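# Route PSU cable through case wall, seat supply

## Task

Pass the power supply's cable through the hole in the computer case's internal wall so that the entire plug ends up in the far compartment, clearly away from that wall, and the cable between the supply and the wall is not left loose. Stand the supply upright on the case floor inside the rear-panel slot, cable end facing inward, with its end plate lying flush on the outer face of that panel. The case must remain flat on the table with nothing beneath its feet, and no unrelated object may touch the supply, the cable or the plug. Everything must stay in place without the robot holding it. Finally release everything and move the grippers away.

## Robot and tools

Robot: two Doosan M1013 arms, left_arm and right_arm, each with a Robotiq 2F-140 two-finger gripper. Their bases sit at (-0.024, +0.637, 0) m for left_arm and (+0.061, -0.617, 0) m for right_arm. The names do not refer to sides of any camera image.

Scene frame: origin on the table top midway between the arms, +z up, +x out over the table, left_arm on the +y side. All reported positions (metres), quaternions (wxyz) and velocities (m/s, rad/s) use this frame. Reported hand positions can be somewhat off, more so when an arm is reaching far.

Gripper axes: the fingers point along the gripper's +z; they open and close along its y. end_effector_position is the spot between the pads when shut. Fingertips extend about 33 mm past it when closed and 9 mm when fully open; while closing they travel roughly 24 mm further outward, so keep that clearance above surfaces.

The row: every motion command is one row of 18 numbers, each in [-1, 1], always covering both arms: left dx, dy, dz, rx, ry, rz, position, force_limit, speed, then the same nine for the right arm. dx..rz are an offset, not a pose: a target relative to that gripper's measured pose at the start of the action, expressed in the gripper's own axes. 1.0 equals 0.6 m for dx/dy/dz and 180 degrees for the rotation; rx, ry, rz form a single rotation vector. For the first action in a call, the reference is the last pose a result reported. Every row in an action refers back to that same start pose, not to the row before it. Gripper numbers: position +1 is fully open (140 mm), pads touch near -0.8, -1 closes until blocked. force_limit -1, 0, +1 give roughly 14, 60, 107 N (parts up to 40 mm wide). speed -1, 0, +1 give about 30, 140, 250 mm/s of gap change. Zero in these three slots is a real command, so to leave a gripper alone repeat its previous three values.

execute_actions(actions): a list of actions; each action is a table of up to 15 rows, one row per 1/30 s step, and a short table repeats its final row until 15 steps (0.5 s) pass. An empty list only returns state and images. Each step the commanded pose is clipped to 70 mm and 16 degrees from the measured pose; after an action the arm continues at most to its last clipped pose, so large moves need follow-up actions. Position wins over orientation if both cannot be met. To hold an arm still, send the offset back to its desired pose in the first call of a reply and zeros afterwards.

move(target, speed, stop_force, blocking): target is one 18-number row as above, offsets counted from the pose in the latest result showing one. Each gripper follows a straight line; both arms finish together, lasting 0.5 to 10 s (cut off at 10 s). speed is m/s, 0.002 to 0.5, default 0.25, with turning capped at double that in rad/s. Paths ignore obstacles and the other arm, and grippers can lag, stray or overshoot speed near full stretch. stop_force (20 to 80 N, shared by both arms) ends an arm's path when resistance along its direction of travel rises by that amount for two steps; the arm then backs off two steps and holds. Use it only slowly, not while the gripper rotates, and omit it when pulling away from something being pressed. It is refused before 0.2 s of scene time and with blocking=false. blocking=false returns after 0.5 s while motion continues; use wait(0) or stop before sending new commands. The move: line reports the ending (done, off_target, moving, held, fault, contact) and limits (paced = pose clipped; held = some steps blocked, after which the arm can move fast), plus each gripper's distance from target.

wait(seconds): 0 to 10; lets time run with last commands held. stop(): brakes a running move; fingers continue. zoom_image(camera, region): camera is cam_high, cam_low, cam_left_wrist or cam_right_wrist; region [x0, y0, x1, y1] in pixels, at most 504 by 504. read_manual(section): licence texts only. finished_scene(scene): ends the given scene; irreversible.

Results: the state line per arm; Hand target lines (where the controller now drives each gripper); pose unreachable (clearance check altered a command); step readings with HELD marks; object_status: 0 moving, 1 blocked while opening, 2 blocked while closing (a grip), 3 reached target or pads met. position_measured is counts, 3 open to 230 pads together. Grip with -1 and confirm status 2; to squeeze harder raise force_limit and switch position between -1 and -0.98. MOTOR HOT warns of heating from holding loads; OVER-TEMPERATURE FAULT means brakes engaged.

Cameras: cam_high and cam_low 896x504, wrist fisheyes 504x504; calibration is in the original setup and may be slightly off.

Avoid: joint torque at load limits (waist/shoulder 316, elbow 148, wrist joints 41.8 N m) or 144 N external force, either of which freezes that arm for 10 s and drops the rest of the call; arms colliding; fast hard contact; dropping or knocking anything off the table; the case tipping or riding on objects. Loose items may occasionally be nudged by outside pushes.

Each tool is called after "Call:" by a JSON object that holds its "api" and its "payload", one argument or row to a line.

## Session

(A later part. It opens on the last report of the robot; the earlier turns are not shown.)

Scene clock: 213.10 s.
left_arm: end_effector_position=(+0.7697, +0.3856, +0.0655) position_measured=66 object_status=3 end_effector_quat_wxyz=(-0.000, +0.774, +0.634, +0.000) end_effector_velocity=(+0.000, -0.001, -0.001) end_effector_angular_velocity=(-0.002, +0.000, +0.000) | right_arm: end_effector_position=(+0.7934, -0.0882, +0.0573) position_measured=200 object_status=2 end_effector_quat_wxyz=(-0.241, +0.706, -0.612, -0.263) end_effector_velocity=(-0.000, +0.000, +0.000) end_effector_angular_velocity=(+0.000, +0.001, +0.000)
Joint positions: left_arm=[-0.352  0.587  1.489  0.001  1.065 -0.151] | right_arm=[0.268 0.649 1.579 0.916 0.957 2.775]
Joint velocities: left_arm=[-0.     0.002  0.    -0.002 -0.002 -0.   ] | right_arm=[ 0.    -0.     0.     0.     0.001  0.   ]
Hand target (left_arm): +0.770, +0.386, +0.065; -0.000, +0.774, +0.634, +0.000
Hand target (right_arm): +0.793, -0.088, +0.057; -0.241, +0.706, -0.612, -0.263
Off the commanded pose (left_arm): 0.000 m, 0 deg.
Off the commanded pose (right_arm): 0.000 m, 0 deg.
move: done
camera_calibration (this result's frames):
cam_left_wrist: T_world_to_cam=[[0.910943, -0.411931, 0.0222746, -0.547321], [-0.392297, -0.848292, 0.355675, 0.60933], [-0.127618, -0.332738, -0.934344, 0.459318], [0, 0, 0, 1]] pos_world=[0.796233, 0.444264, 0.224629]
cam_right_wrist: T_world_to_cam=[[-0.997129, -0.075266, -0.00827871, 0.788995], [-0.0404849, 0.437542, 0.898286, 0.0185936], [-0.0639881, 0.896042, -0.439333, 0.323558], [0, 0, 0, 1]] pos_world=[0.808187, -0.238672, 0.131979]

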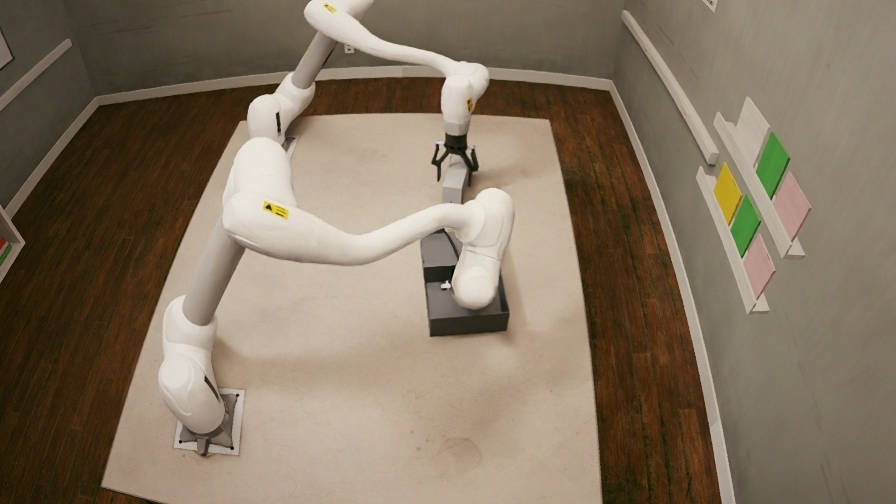

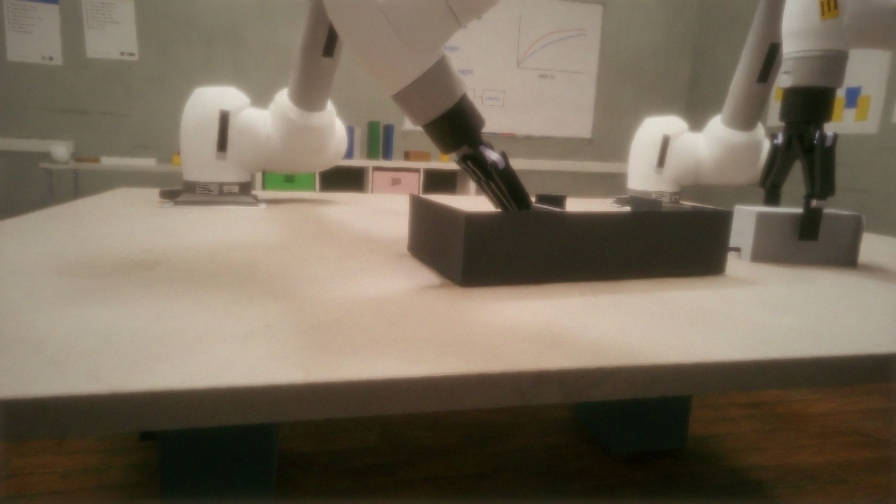

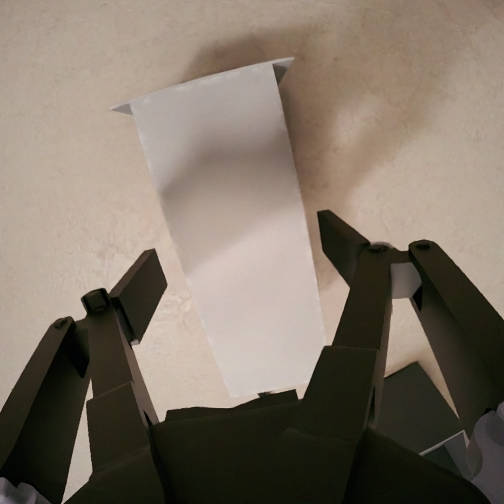

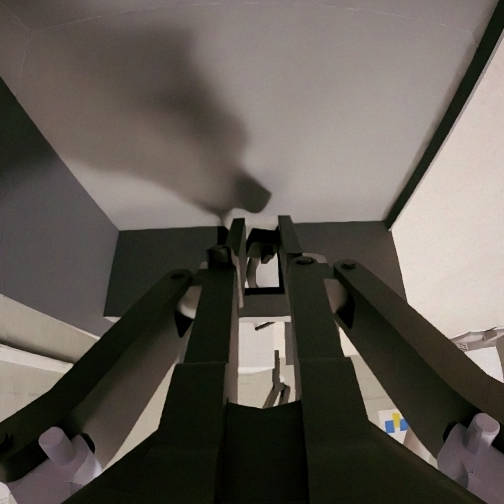

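Call:
{"api": "move", "payload": {
  "target": [0,0,0,0,0,0,-1,0,-0.3,0,0,0,0,0,0,-1,-0.6,-0.3]
}}

Call:
{"api": "move", "payload": {
  "target": [-0.13,0,-0.185,0,0,-0.097,-1,0,-0.3,0,0,0,0,0,0,-1,-0.6,-0.3],
  "speed": 0.1
}}

Scene clock: 228.20 s.
left_arm: end_effector_position=(+0.7697, +0.3855, +0.0654) position_measured=134 object_status=2 end_effector_quat_wxyz=(-0.000, +0.774, +0.634, +0.000) end_effector_velocity=(+0.000, -0.000, +0.001) end_effector_angular_velocity=(-0.002, -0.001, +0.001) | right_arm: end_effector_position=(+0.7934, -0.0882, +0.0573) position_measured=200 object_status=2 end_effector_quat_wxyz=(-0.241, +0.706, -0.612, -0.263) end_effector_velocity=(-0.000, +0.001, -0.000) end_effector_angular_velocity=(-0.000, -0.001, +0.000)
Joint positions: left_arm=[-0.352  0.587  1.489  0.001  1.065 -0.151] | right_arm=[0.268 0.649 1.579 0.916 0.957 2.775]
Joint velocities: left_arm=[ 0.    -0.001 -0.001 -0.002  0.001  0.   ] | right_arm=[ 0.002  0.    -0.    -0.    -0.002  0.   ]
Hand target (left_arm): +0.770, +0.386, +0.065; -0.000, +0.774, +0.634, +0.000
Hand target (right_arm): +0.793, -0.088, +0.057; -0.241, +0.706, -0.612, -0.263
Off the commanded pose (left_arm): 0.000 m, 0 deg.
Off the commanded pose (right_arm): 0.000 m, 0 deg.
move: done
camera_calibration (this result's frames):
cam_left_wrist: T_world_to_cam=[[0.910934, -0.411951, 0.0222614, -0.547313], [-0.392303, -0.848264, 0.355733, 0.609276], [-0.127661, -0.332783, -0.934322, 0.45931], [0, 0, 0, 1]] pos_world=[0.796222, 0.444212, 0.224588]
cam_right_wrist: T_world_to_cam=[[-0.997129, -0.0752659, -0.00827889, 0.788995], [-0.040485, 0.437542, 0.898286, 0.0185936], [-0.0639879, 0.896042, -0.439333, 0.323558], [0, 0, 0, 1]] pos_world=[0.808187, -0.238672, 0.131979]

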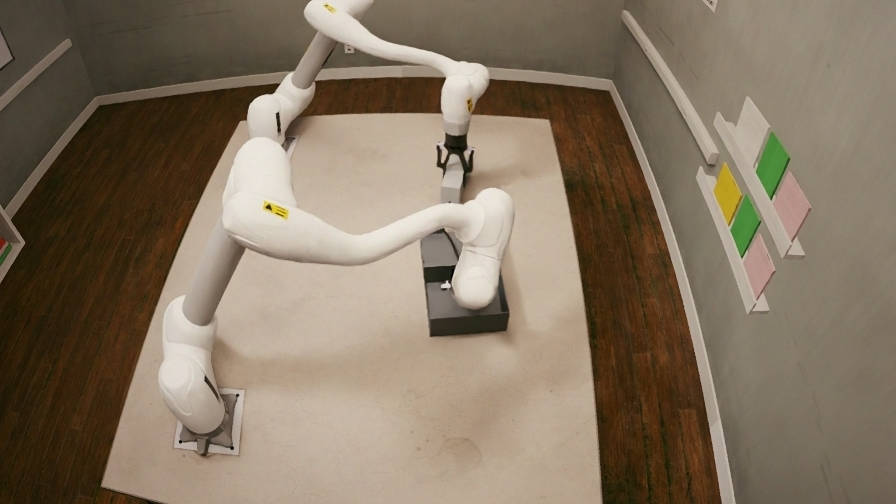

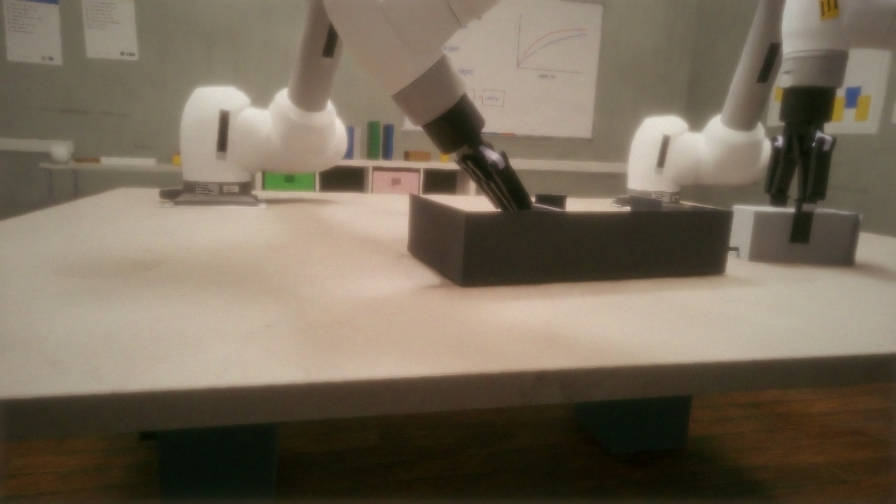

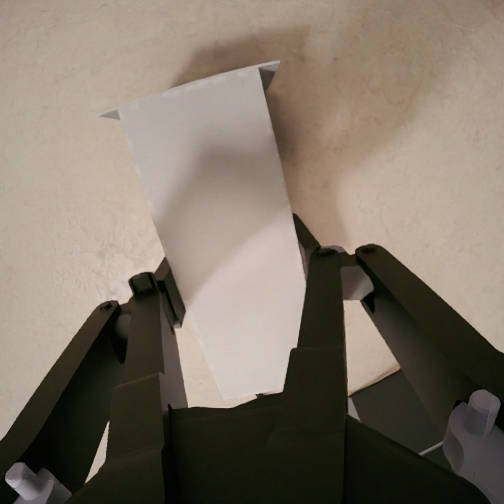

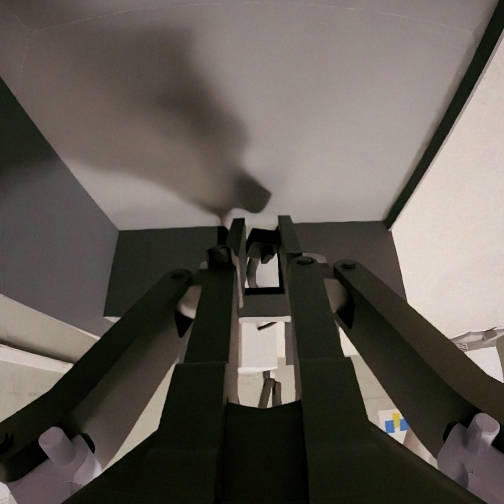

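Scene clock: 230.10 s.
left_arm: end_effector_position=(+0.7546, +0.3091, +0.1763) position_measured=134 object_status=2 end_effector_quat_wxyz=(-0.000, +0.668, +0.744, +0.000) end_effector_velocity=(-0.000, -0.001, +0.002) end_effector_angular_velocity=(+0.001, -0.001, +0.003) | right_arm: end_effector_position=(+0.7934, -0.0882, +0.0573) position_measured=200 object_status=2 end_effector_quat_wxyz=(-0.241, +0.706, -0.612, -0.263) end_effector_velocity=(-0.001, +0.000, +0.000) end_effector_angular_velocity=(+0.000, +0.001, +0.001)
Joint positions: left_arm=[-0.443  0.533  1.362  0.001  1.247 -0.547] | right_arm=[0.268 0.649 1.579 0.916 0.957 2.775]
Joint velocities: left_arm=[-0.002 -0.001 -0.002  0.001  0.003 -0.005] | right_arm=[ 0.    -0.     0.     0.     0.001 -0.   ]
Hand target (left_arm): +0.755, +0.309, +0.176; -0.000, +0.668, +0.744, +0.000
Hand target (right_arm): +0.793, -0.088, +0.057; -0.241, +0.706, -0.612, -0.263
Off the commanded pose (left_arm): 0.000 m, 0 deg.
Off the commanded pose (right_arm): 0.000 m, 0 deg.
move: done
camera_calibration (this result's frames):
cam_left_wrist: T_world_to_cam=[[0.99255, -0.119718, 0.0226477, -0.719508], [-0.119909, -0.926817, 0.355853, 0.317809], [-0.0216117, -0.355917, -0.934268, 0.462666], [0, 0, 0, 1]] pos_world=[0.762255, 0.373084, 0.335456]
cam_right_wrist: T_world_to_cam=[[-0.997129, -0.0752662, -0.00827861, 0.788995], [-0.0404849, 0.437542, 0.898286, 0.0185936], [-0.0639884, 0.896042, -0.439333, 0.323558], [0, 0, 0, 1]] pos_world=[0.808187, -0.238672, 0.131979]

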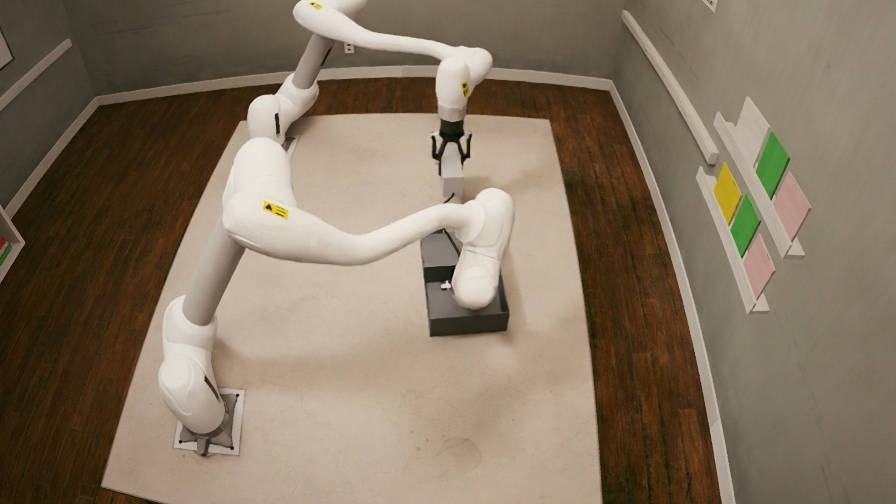

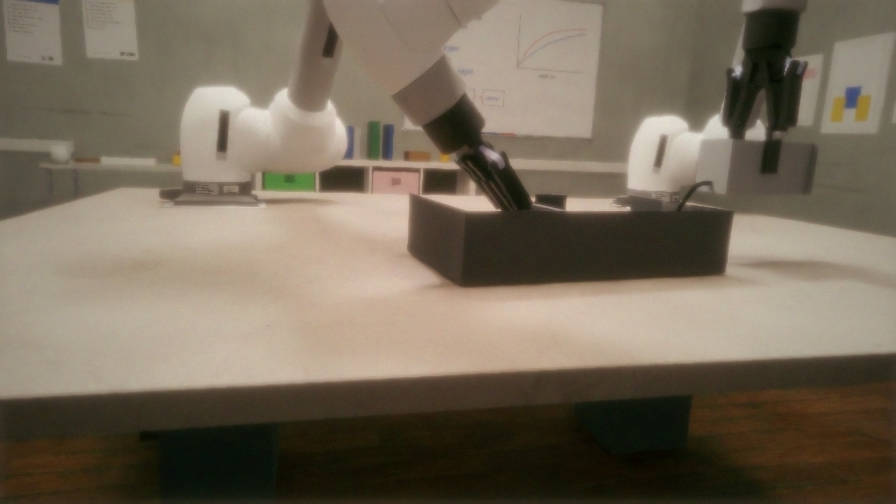

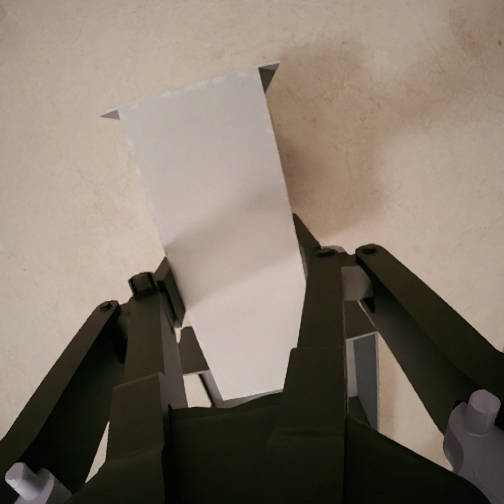

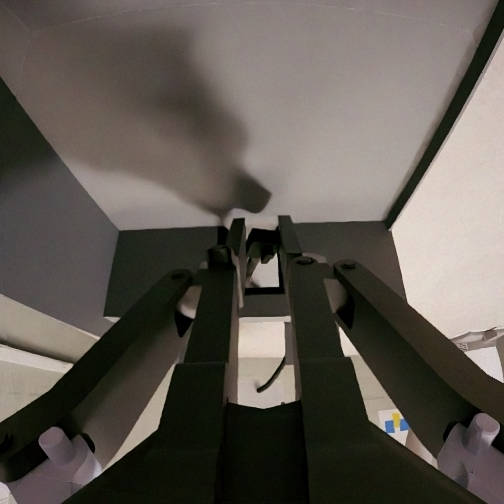

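Call:
{"api": "move", "payload": {
  "target": [-0.355,-0.008,0,0,0,0,-1,0,-0.3,0.095,0.03,-0.265,0,0,0,-1,-0.6,-0.3],
  "speed": 0.08
}}

Scene clock: 239.40 s.
left_arm: end_effector_position=(+0.7729, +0.0969, +0.1764) position_measured=134 object_status=2 end_effector_quat_wxyz=(+0.000, +0.668, +0.744, +0.000) end_effector_velocity=(-0.000, -0.002, -0.000) end_effector_angular_velocity=(+0.001, +0.001, +0.000) | right_arm: end_effector_position=(+0.7943, -0.2379, +0.1375) position_measured=200 object_status=2 end_effector_quat_wxyz=(-0.241, +0.706, -0.612, -0.263) end_effector_velocity=(+0.001, -0.002, +0.001) end_effector_angular_velocity=(-0.000, -0.001, -0.002)
Joint positions: left_arm=[-0.635  0.73   1.03   0.001  1.381 -0.739] | right_arm=[0.086 0.517 1.633 0.831 1.121 2.733]
Joint velocities: left_arm=[-0.002  0.003 -0.004  0.     0.003 -0.002] | right_arm=[-0.002 -0.001  0.    -0.     0.    -0.   ]
Hand target (left_arm): +0.773, +0.097, +0.176; +0.000, +0.668, +0.744, +0.000
Hand target (right_arm): +0.794, -0.238, +0.138; -0.241, +0.706, -0.612, -0.263
Off the commanded pose (left_arm): 0.000 m, 0 deg.
Off the commanded pose (right_arm): 0.000 m, 0 deg.
move: done
camera_calibration (this result's frames):
cam_left_wrist: T_world_to_cam=[[0.992575, -0.119485, 0.0227862, -0.763062], [-0.119731, -0.92668, 0.35627, 0.123074], [-0.0214533, -0.356353, -0.934105, 0.387469], [0, 0, 0, 1]] pos_world=[0.780444, 0.160952, 0.335476]
cam_right_wrist: T_world_to_cam=[[-0.997124, -0.0753144, -0.00842952, 0.779297], [-0.0406667, 0.437886, 0.89811, 0.0122786], [-0.0639494, 0.89587, -0.439689, 0.492945], [0, 0, 0, 1]] pos_world=[0.809079, -0.388299, 0.212284]

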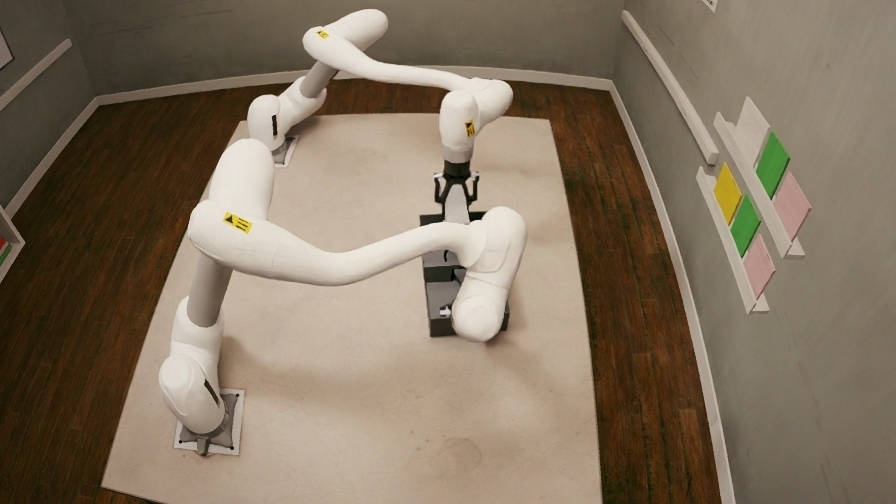

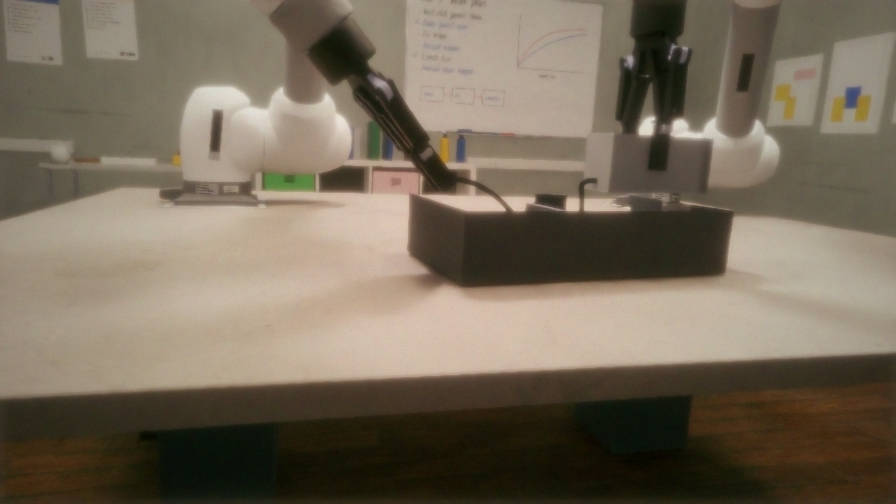

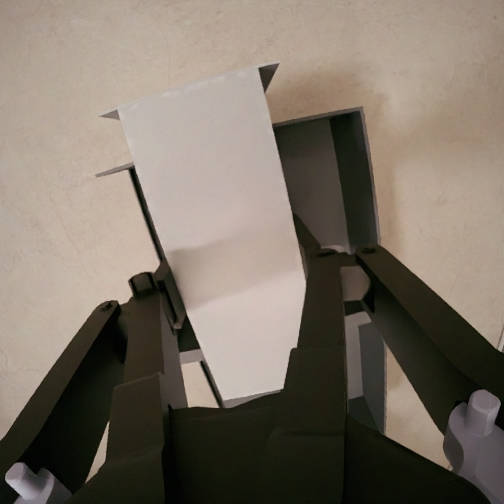

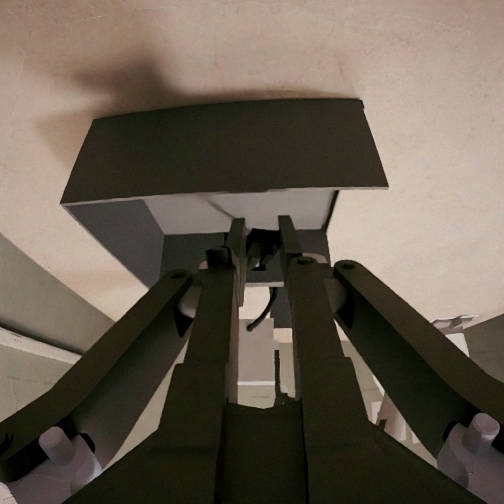

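Call:
{"api": "move", "payload": {
  "target": [0,0,0.03,0,0,0,-1,0,-0.3,0.03,0.015,-0.138,0,0,0,-1,-0.6,-0.3],
  "speed": 0.05
}}

Call:
{"api": "move", "payload": {
  "target": [0,0,0.07,0,0,0,-1,0,-0.3,0,0,-0.04,0,0,0,-1,-0.6,-0.3],
  "speed": 0.012,
  "stop_force": 20
}}

Scene clock: 260.00 s.
left_arm: end_effector_position=(+0.7728, +0.0968, +0.1584) position_measured=134 object_status=2 end_effector_quat_wxyz=(+0.000, +0.668, +0.744, +0.000) end_effector_velocity=(+0.001, +0.000, +0.001) end_effector_angular_velocity=(+0.000, -0.002, -0.000) | right_arm: end_effector_position=(+0.7938, -0.3071, +0.1871) position_measured=200 object_status=2 end_effector_quat_wxyz=(-0.241, +0.706, -0.612, -0.263) end_effector_velocity=(-0.000, -0.001, +0.001) end_effector_angular_velocity=(-0.000, +0.001, +0.000)
Joint positions: left_arm=[-0.635  0.737  1.051  0.001  1.353 -0.739] | right_arm=[-0.004  0.459  1.622  0.786  1.223  2.73 ]
Joint velocities: left_arm=[ 0.    -0.    -0.     0.001 -0.001 -0.   ] | right_arm=[-0.002 -0.001 -0.001 -0.001  0.002  0.   ]
Hand target (left_arm): +0.773, +0.097, +0.158; +0.000, +0.668, +0.744, +0.000
Hand target (right_arm): +0.794, -0.307, +0.187; -0.241, +0.706, -0.612, -0.263
Off the commanded pose (left_arm): 0.000 m, 0 deg.
Off the commanded pose (right_arm): 0.000 m, 0 deg.
move: done
camera_calibration (this result's frames):
cam_left_wrist: T_world_to_cam=[[0.992556, -0.11963, 0.022815, -0.76257], [-0.119877, -0.926653, 0.356292, 0.129472], [-0.0214817, -0.356375, -0.934096, 0.370695], [0, 0, 0, 1]] pos_world=[0.780377, 0.160856, 0.317533]
cam_right_wrist: T_world_to_cam=[[-0.997121, -0.0753541, -0.00847542, 0.773984], [-0.0407375, 0.438053, 0.898026, -0.00181672], [-0.0639572, 0.895785, -0.439862, 0.576682], [0, 0, 0, 1]] pos_world=[0.808565, -0.457464, 0.261852]

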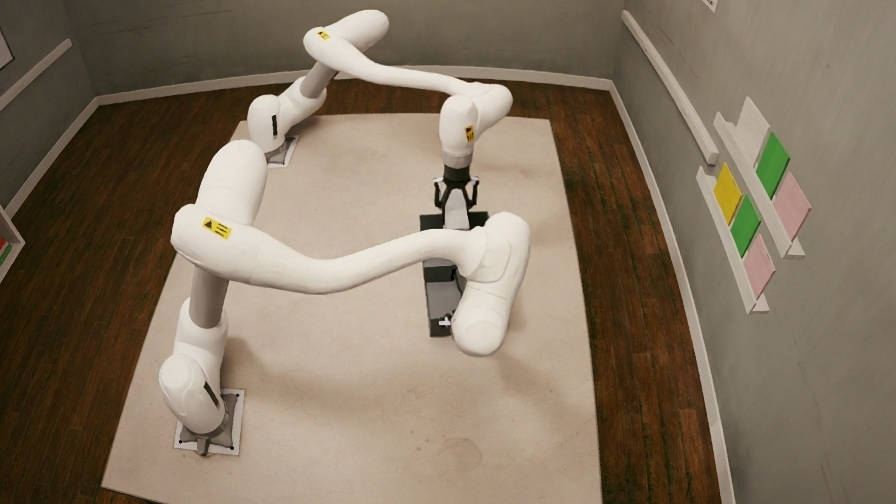

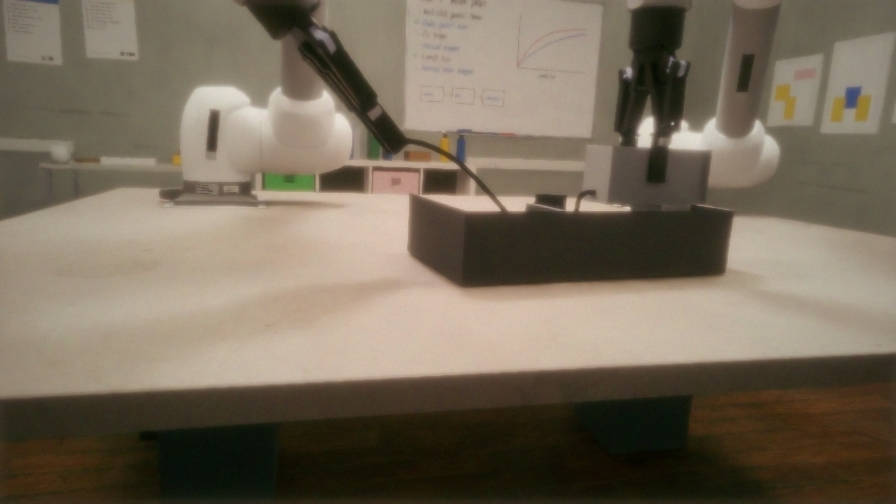

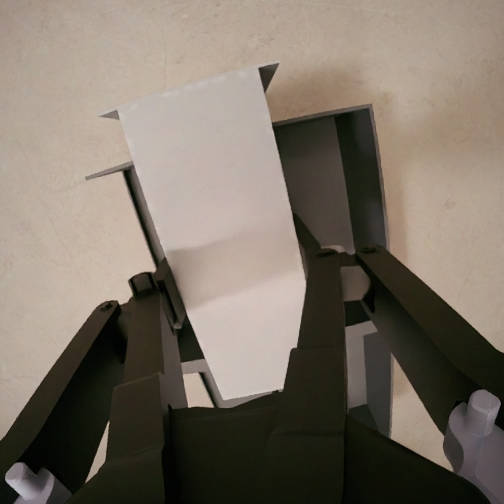

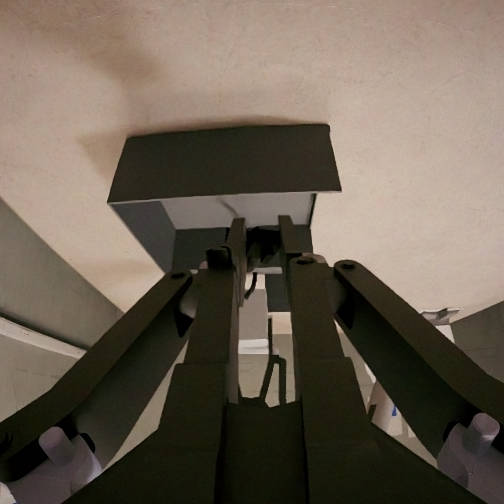

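Scene clock: 263.73 s.
left_arm: end_effector_position=(+0.7727, +0.0968, +0.1165) position_measured=135 object_status=2 end_effector_quat_wxyz=(+0.000, +0.668, +0.744, +0.000) end_effector_velocity=(+0.001, -0.000, -0.002) end_effector_angular_velocity=(-0.000, -0.001, -0.001) | right_arm: end_effector_position=(+0.7956, -0.3229, +0.2049) position_measured=200 object_status=2 end_effector_quat_wxyz=(-0.241, +0.706, -0.612, -0.263) end_effector_velocity=(-0.000, -0.001, +0.001) end_effector_angular_velocity=(+0.000, +0.001, +0.000)
Joint positions: left_arm=[-0.635  0.756  1.095  0.001  1.291 -0.739] | right_arm=[-0.025  0.446  1.607  0.774  1.257  2.737]
Joint velocities: left_arm=[-0.     0.001  0.001  0.001 -0.003  0.001] | right_arm=[-0.002 -0.001 -0.001 -0.001  0.003  0.   ]
Hand target (left_arm): +0.773, +0.097, +0.116; +0.000, +0.669, +0.744, +0.000
Hand target (right_arm): +0.796, -0.323, +0.205; -0.241, +0.706, -0.612, -0.263
Off the commanded pose (left_arm): 0.000 m, 0 deg.
Off the commanded pose (right_arm): 0.000 m, 0 deg.
move: done
camera_calibration (this result's frames):
cam_left_wrist: T_world_to_cam=[[0.992547, -0.119706, 0.022812, -0.761559], [-0.119946, -0.926639, 0.356304, 0.144423], [-0.0215133, -0.356385, -0.934091, 0.331596], [0, 0, 0, 1]] pos_world=[0.78034, 0.160841, 0.275655]
cam_right_wrist: T_world_to_cam=[[-0.99712, -0.075369, -0.00848558, 0.774765], [-0.0407557, 0.438088, 0.898008, -0.0108159], [-0.0639645, 0.895767, -0.439897, 0.598843], [0, 0, 0, 1]] pos_world=[0.810398, -0.473292, 0.279716]

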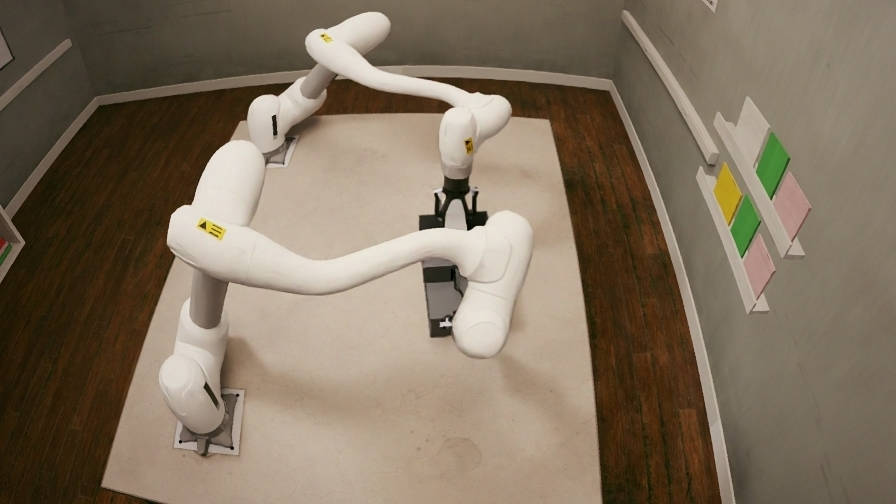

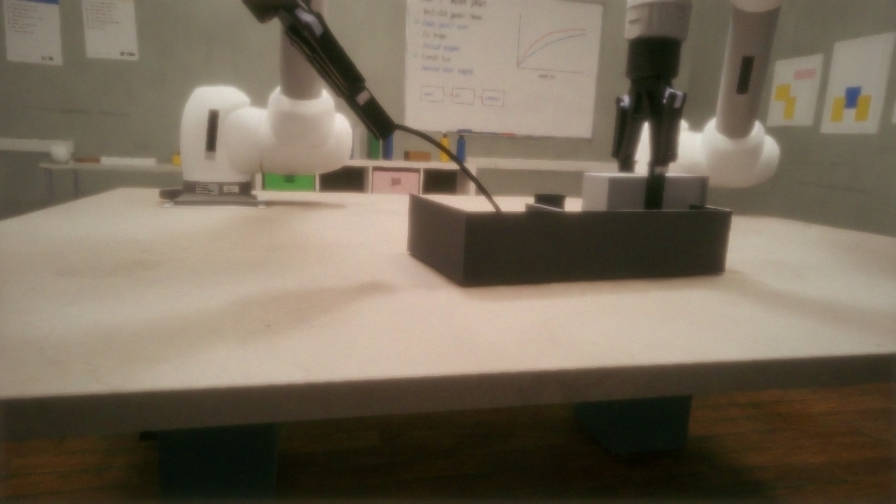

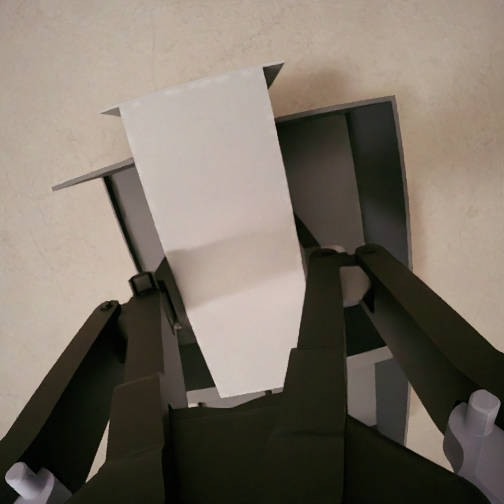

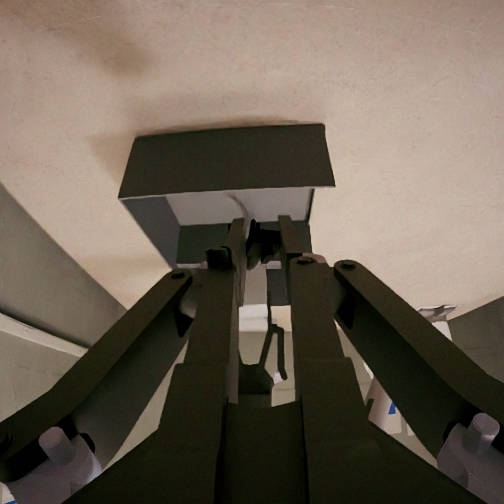

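Call:
{"api": "move", "payload": {
  "target": [0,0,0.08,0,0,0,-1,0,-0.3,0.02,0,-0.02,0,0,0,-1,-0.6,-0.3],
  "speed": 0.012,
  "stop_force": 20
}}

Scene clock: 274.57 s.
left_arm: end_effector_position=(+0.7725, +0.0968, +0.0711) position_measured=135 object_status=2 end_effector_quat_wxyz=(-0.000, +0.669, +0.744, +0.000) end_effector_velocity=(+0.001, -0.001, +0.004) end_effector_angular_velocity=(-0.004, -0.003, -0.000) | right_arm: end_effector_position=(+0.7979, -0.3397, +0.2059) position_measured=200 object_status=2 end_effector_quat_wxyz=(-0.241, +0.706, -0.612, -0.263) end_effector_velocity=(+0.000, -0.001, +0.000) end_effector_angular_velocity=(+0.001, +0.000, -0.001)
Joint positions: left_arm=[-0.635  0.781  1.135  0.     1.226 -0.739] | right_arm=[-0.047  0.446  1.604  0.767  1.272  2.724]
Joint velocities: left_arm=[-0.    -0.002 -0.004 -0.002  0.001  0.001] | right_arm=[-0.001  0.    -0.     0.001  0.001  0.   ]
Hand target (left_arm): +0.773, +0.097, +0.072; +0.000, +0.669, +0.744, +0.000
Hand target (right_arm): +0.798, -0.340, +0.206; -0.241, +0.706, -0.612, -0.263
Off the commanded pose (left_arm): 0.003 m, 0 deg.
Off the commanded pose (right_arm): 0.000 m, 0 deg.
move: contact (left_arm)
camera_calibration (this result's frames):
cam_left_wrist: T_world_to_cam=[[0.992542, -0.11983, 0.0223739, -0.76027], [-0.119909, -0.926699, 0.356161, 0.160579], [-0.0219448, -0.356188, -0.934157, 0.289492], [0, 0, 0, 1]] pos_world=[0.780208, 0.160819, 0.230249]
cam_right_wrist: T_world_to_cam=[[-0.997119, -0.0753717, -0.00849476, 0.775786], [-0.0407687, 0.438137, 0.897983, -0.00420908], [-0.0639607, 0.895743, -0.439947, 0.614419], [0, 0, 0, 1]] pos_world=[0.812678, -0.490045, 0.280682]

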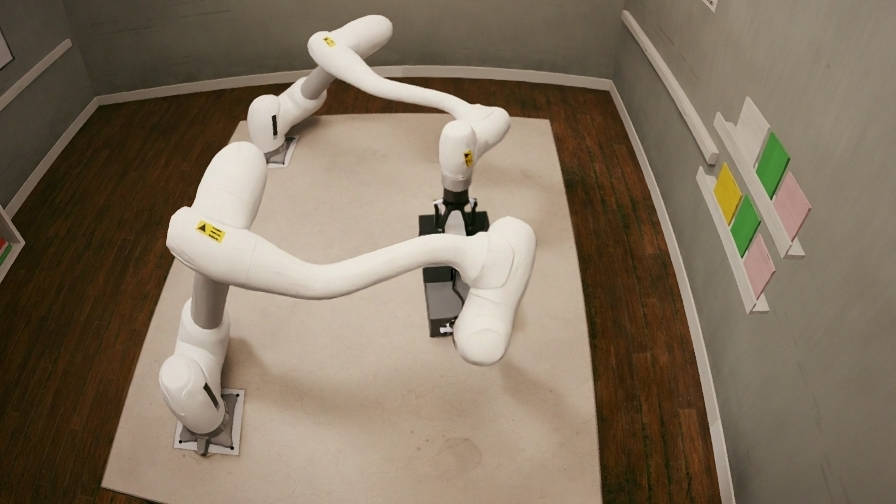

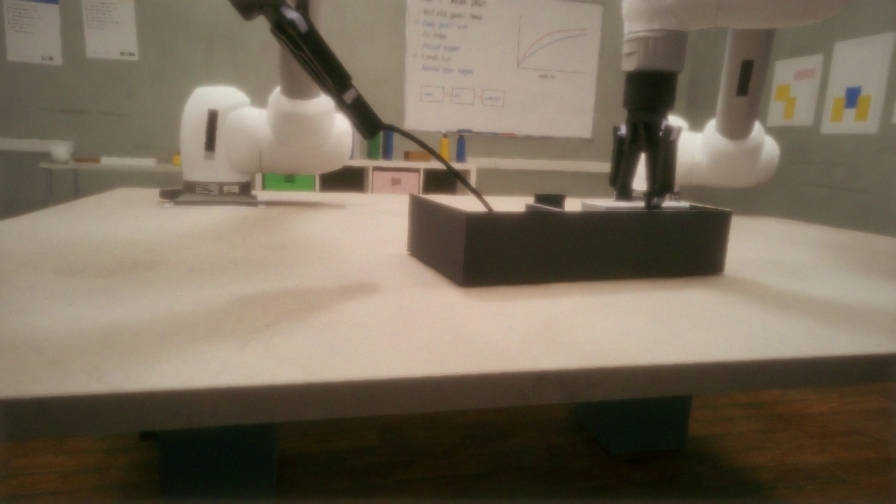

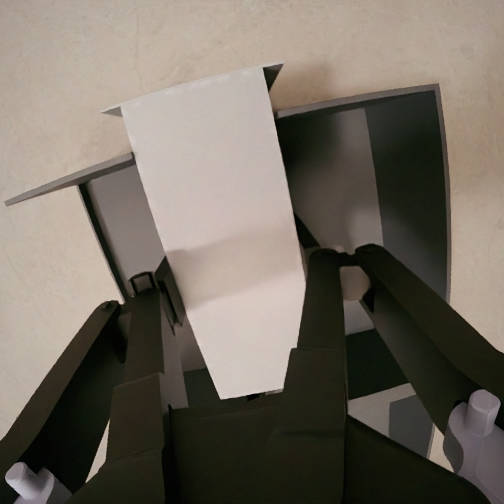

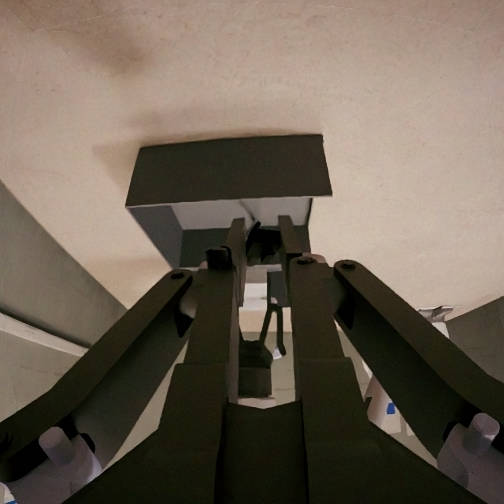

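Call:
{"api": "move", "payload": {
  "target": [-0.036,0,-0.002,0,0,0,-1,0,-0.3,0.03,0.005,-0.028,0,0,0,-1,-0.6,-0.3],
  "speed": 0.012
}}

Scene clock: 282.10 s.
left_arm: end_effector_position=(+0.7748, +0.0754, +0.0723) position_measured=135 object_status=2 end_effector_quat_wxyz=(-0.000, +0.669, +0.744, +0.000) end_effector_velocity=(+0.001, -0.002, +0.001) end_effector_angular_velocity=(-0.001, -0.002, -0.001) | right_arm: end_effector_position=(+0.7983, -0.3644, +0.2064) position_measured=205 object_status=2 end_effector_quat_wxyz=(-0.241, +0.706, -0.612, -0.263) end_effector_velocity=(+0.000, -0.002, +0.000) end_effector_angular_velocity=(+0.000, +0.000, -0.000)
Joint positions: left_arm=[-0.651  0.804  1.09   0.     1.248 -0.755] | right_arm=[-0.079  0.444  1.606  0.758  1.292  2.702]
Joint velocities: left_arm=[-0.001  0.001 -0.004  0.001 -0.    -0.   ] | right_arm=[-0.003 -0.    -0.    -0.     0.002 -0.002]
Hand target (left_arm): +0.775, +0.075, +0.072; -0.000, +0.669, +0.744, +0.000
Hand target (right_arm): +0.798, -0.364, +0.206; -0.241, +0.706, -0.612, -0.263
Off the commanded pose (left_arm): 0.000 m, 0 deg.
Off the commanded pose (right_arm): 0.000 m, 0 deg.
move: done
camera_calibration (this result's frames):
cam_left_wrist: T_world_to_cam=[[0.992551, -0.119765, 0.0223273, -0.76515], [-0.119833, -0.926722, 0.356127, 0.140611], [-0.0219605, -0.35615, -0.934171, 0.283049], [0, 0, 0, 1]] pos_world=[0.782516, 0.139477, 0.231425]
cam_right_wrist: T_world_to_cam=[[-0.997119, -0.0753733, -0.00850722, 0.774296], [-0.0407859, 0.438211, 0.897946, 0.00623655], [-0.0639532, 0.895706, -0.440023, 0.636774], [0, 0, 0, 1]] pos_world=[0.813043, -0.514735, 0.281182]

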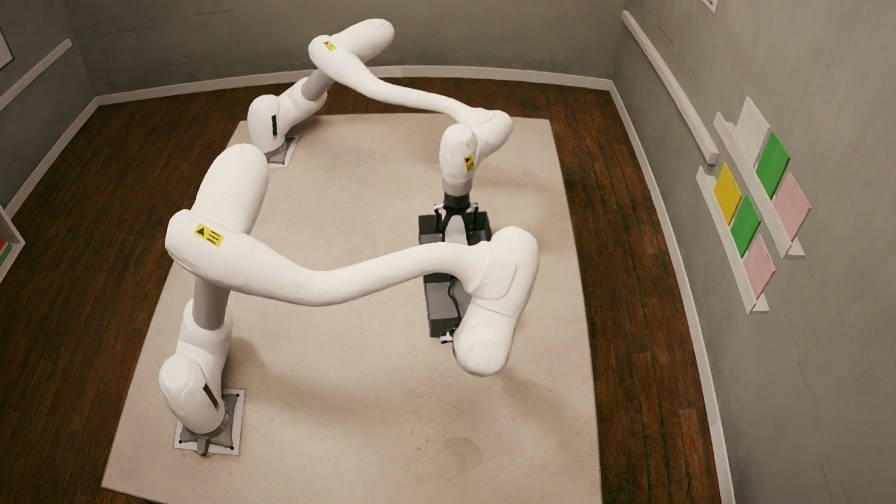

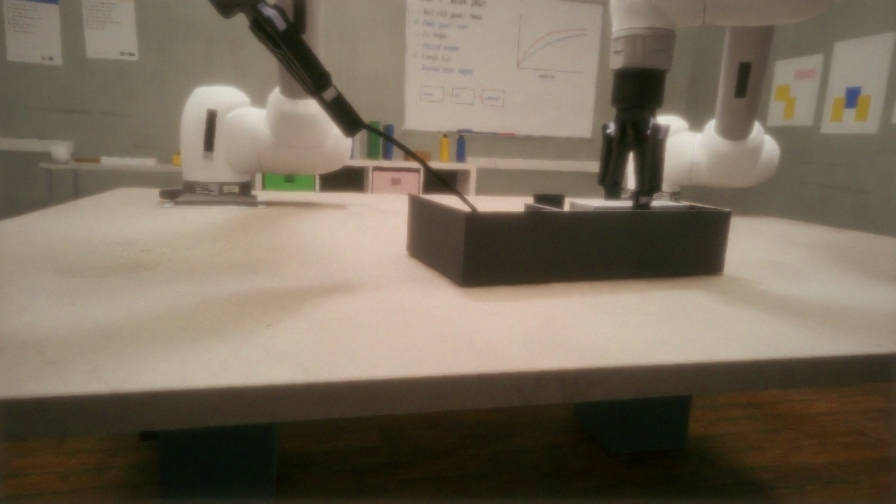

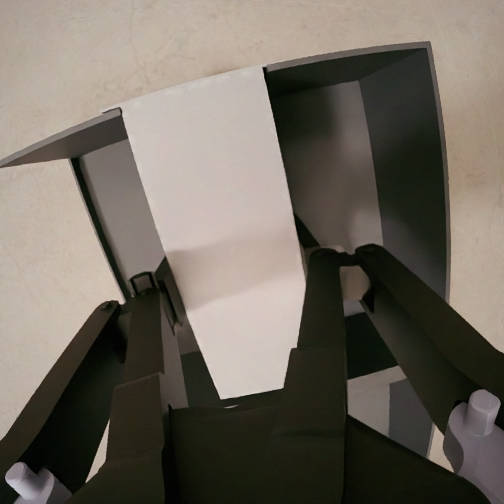

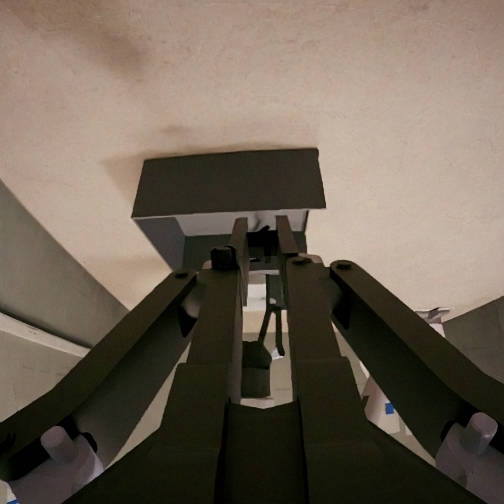

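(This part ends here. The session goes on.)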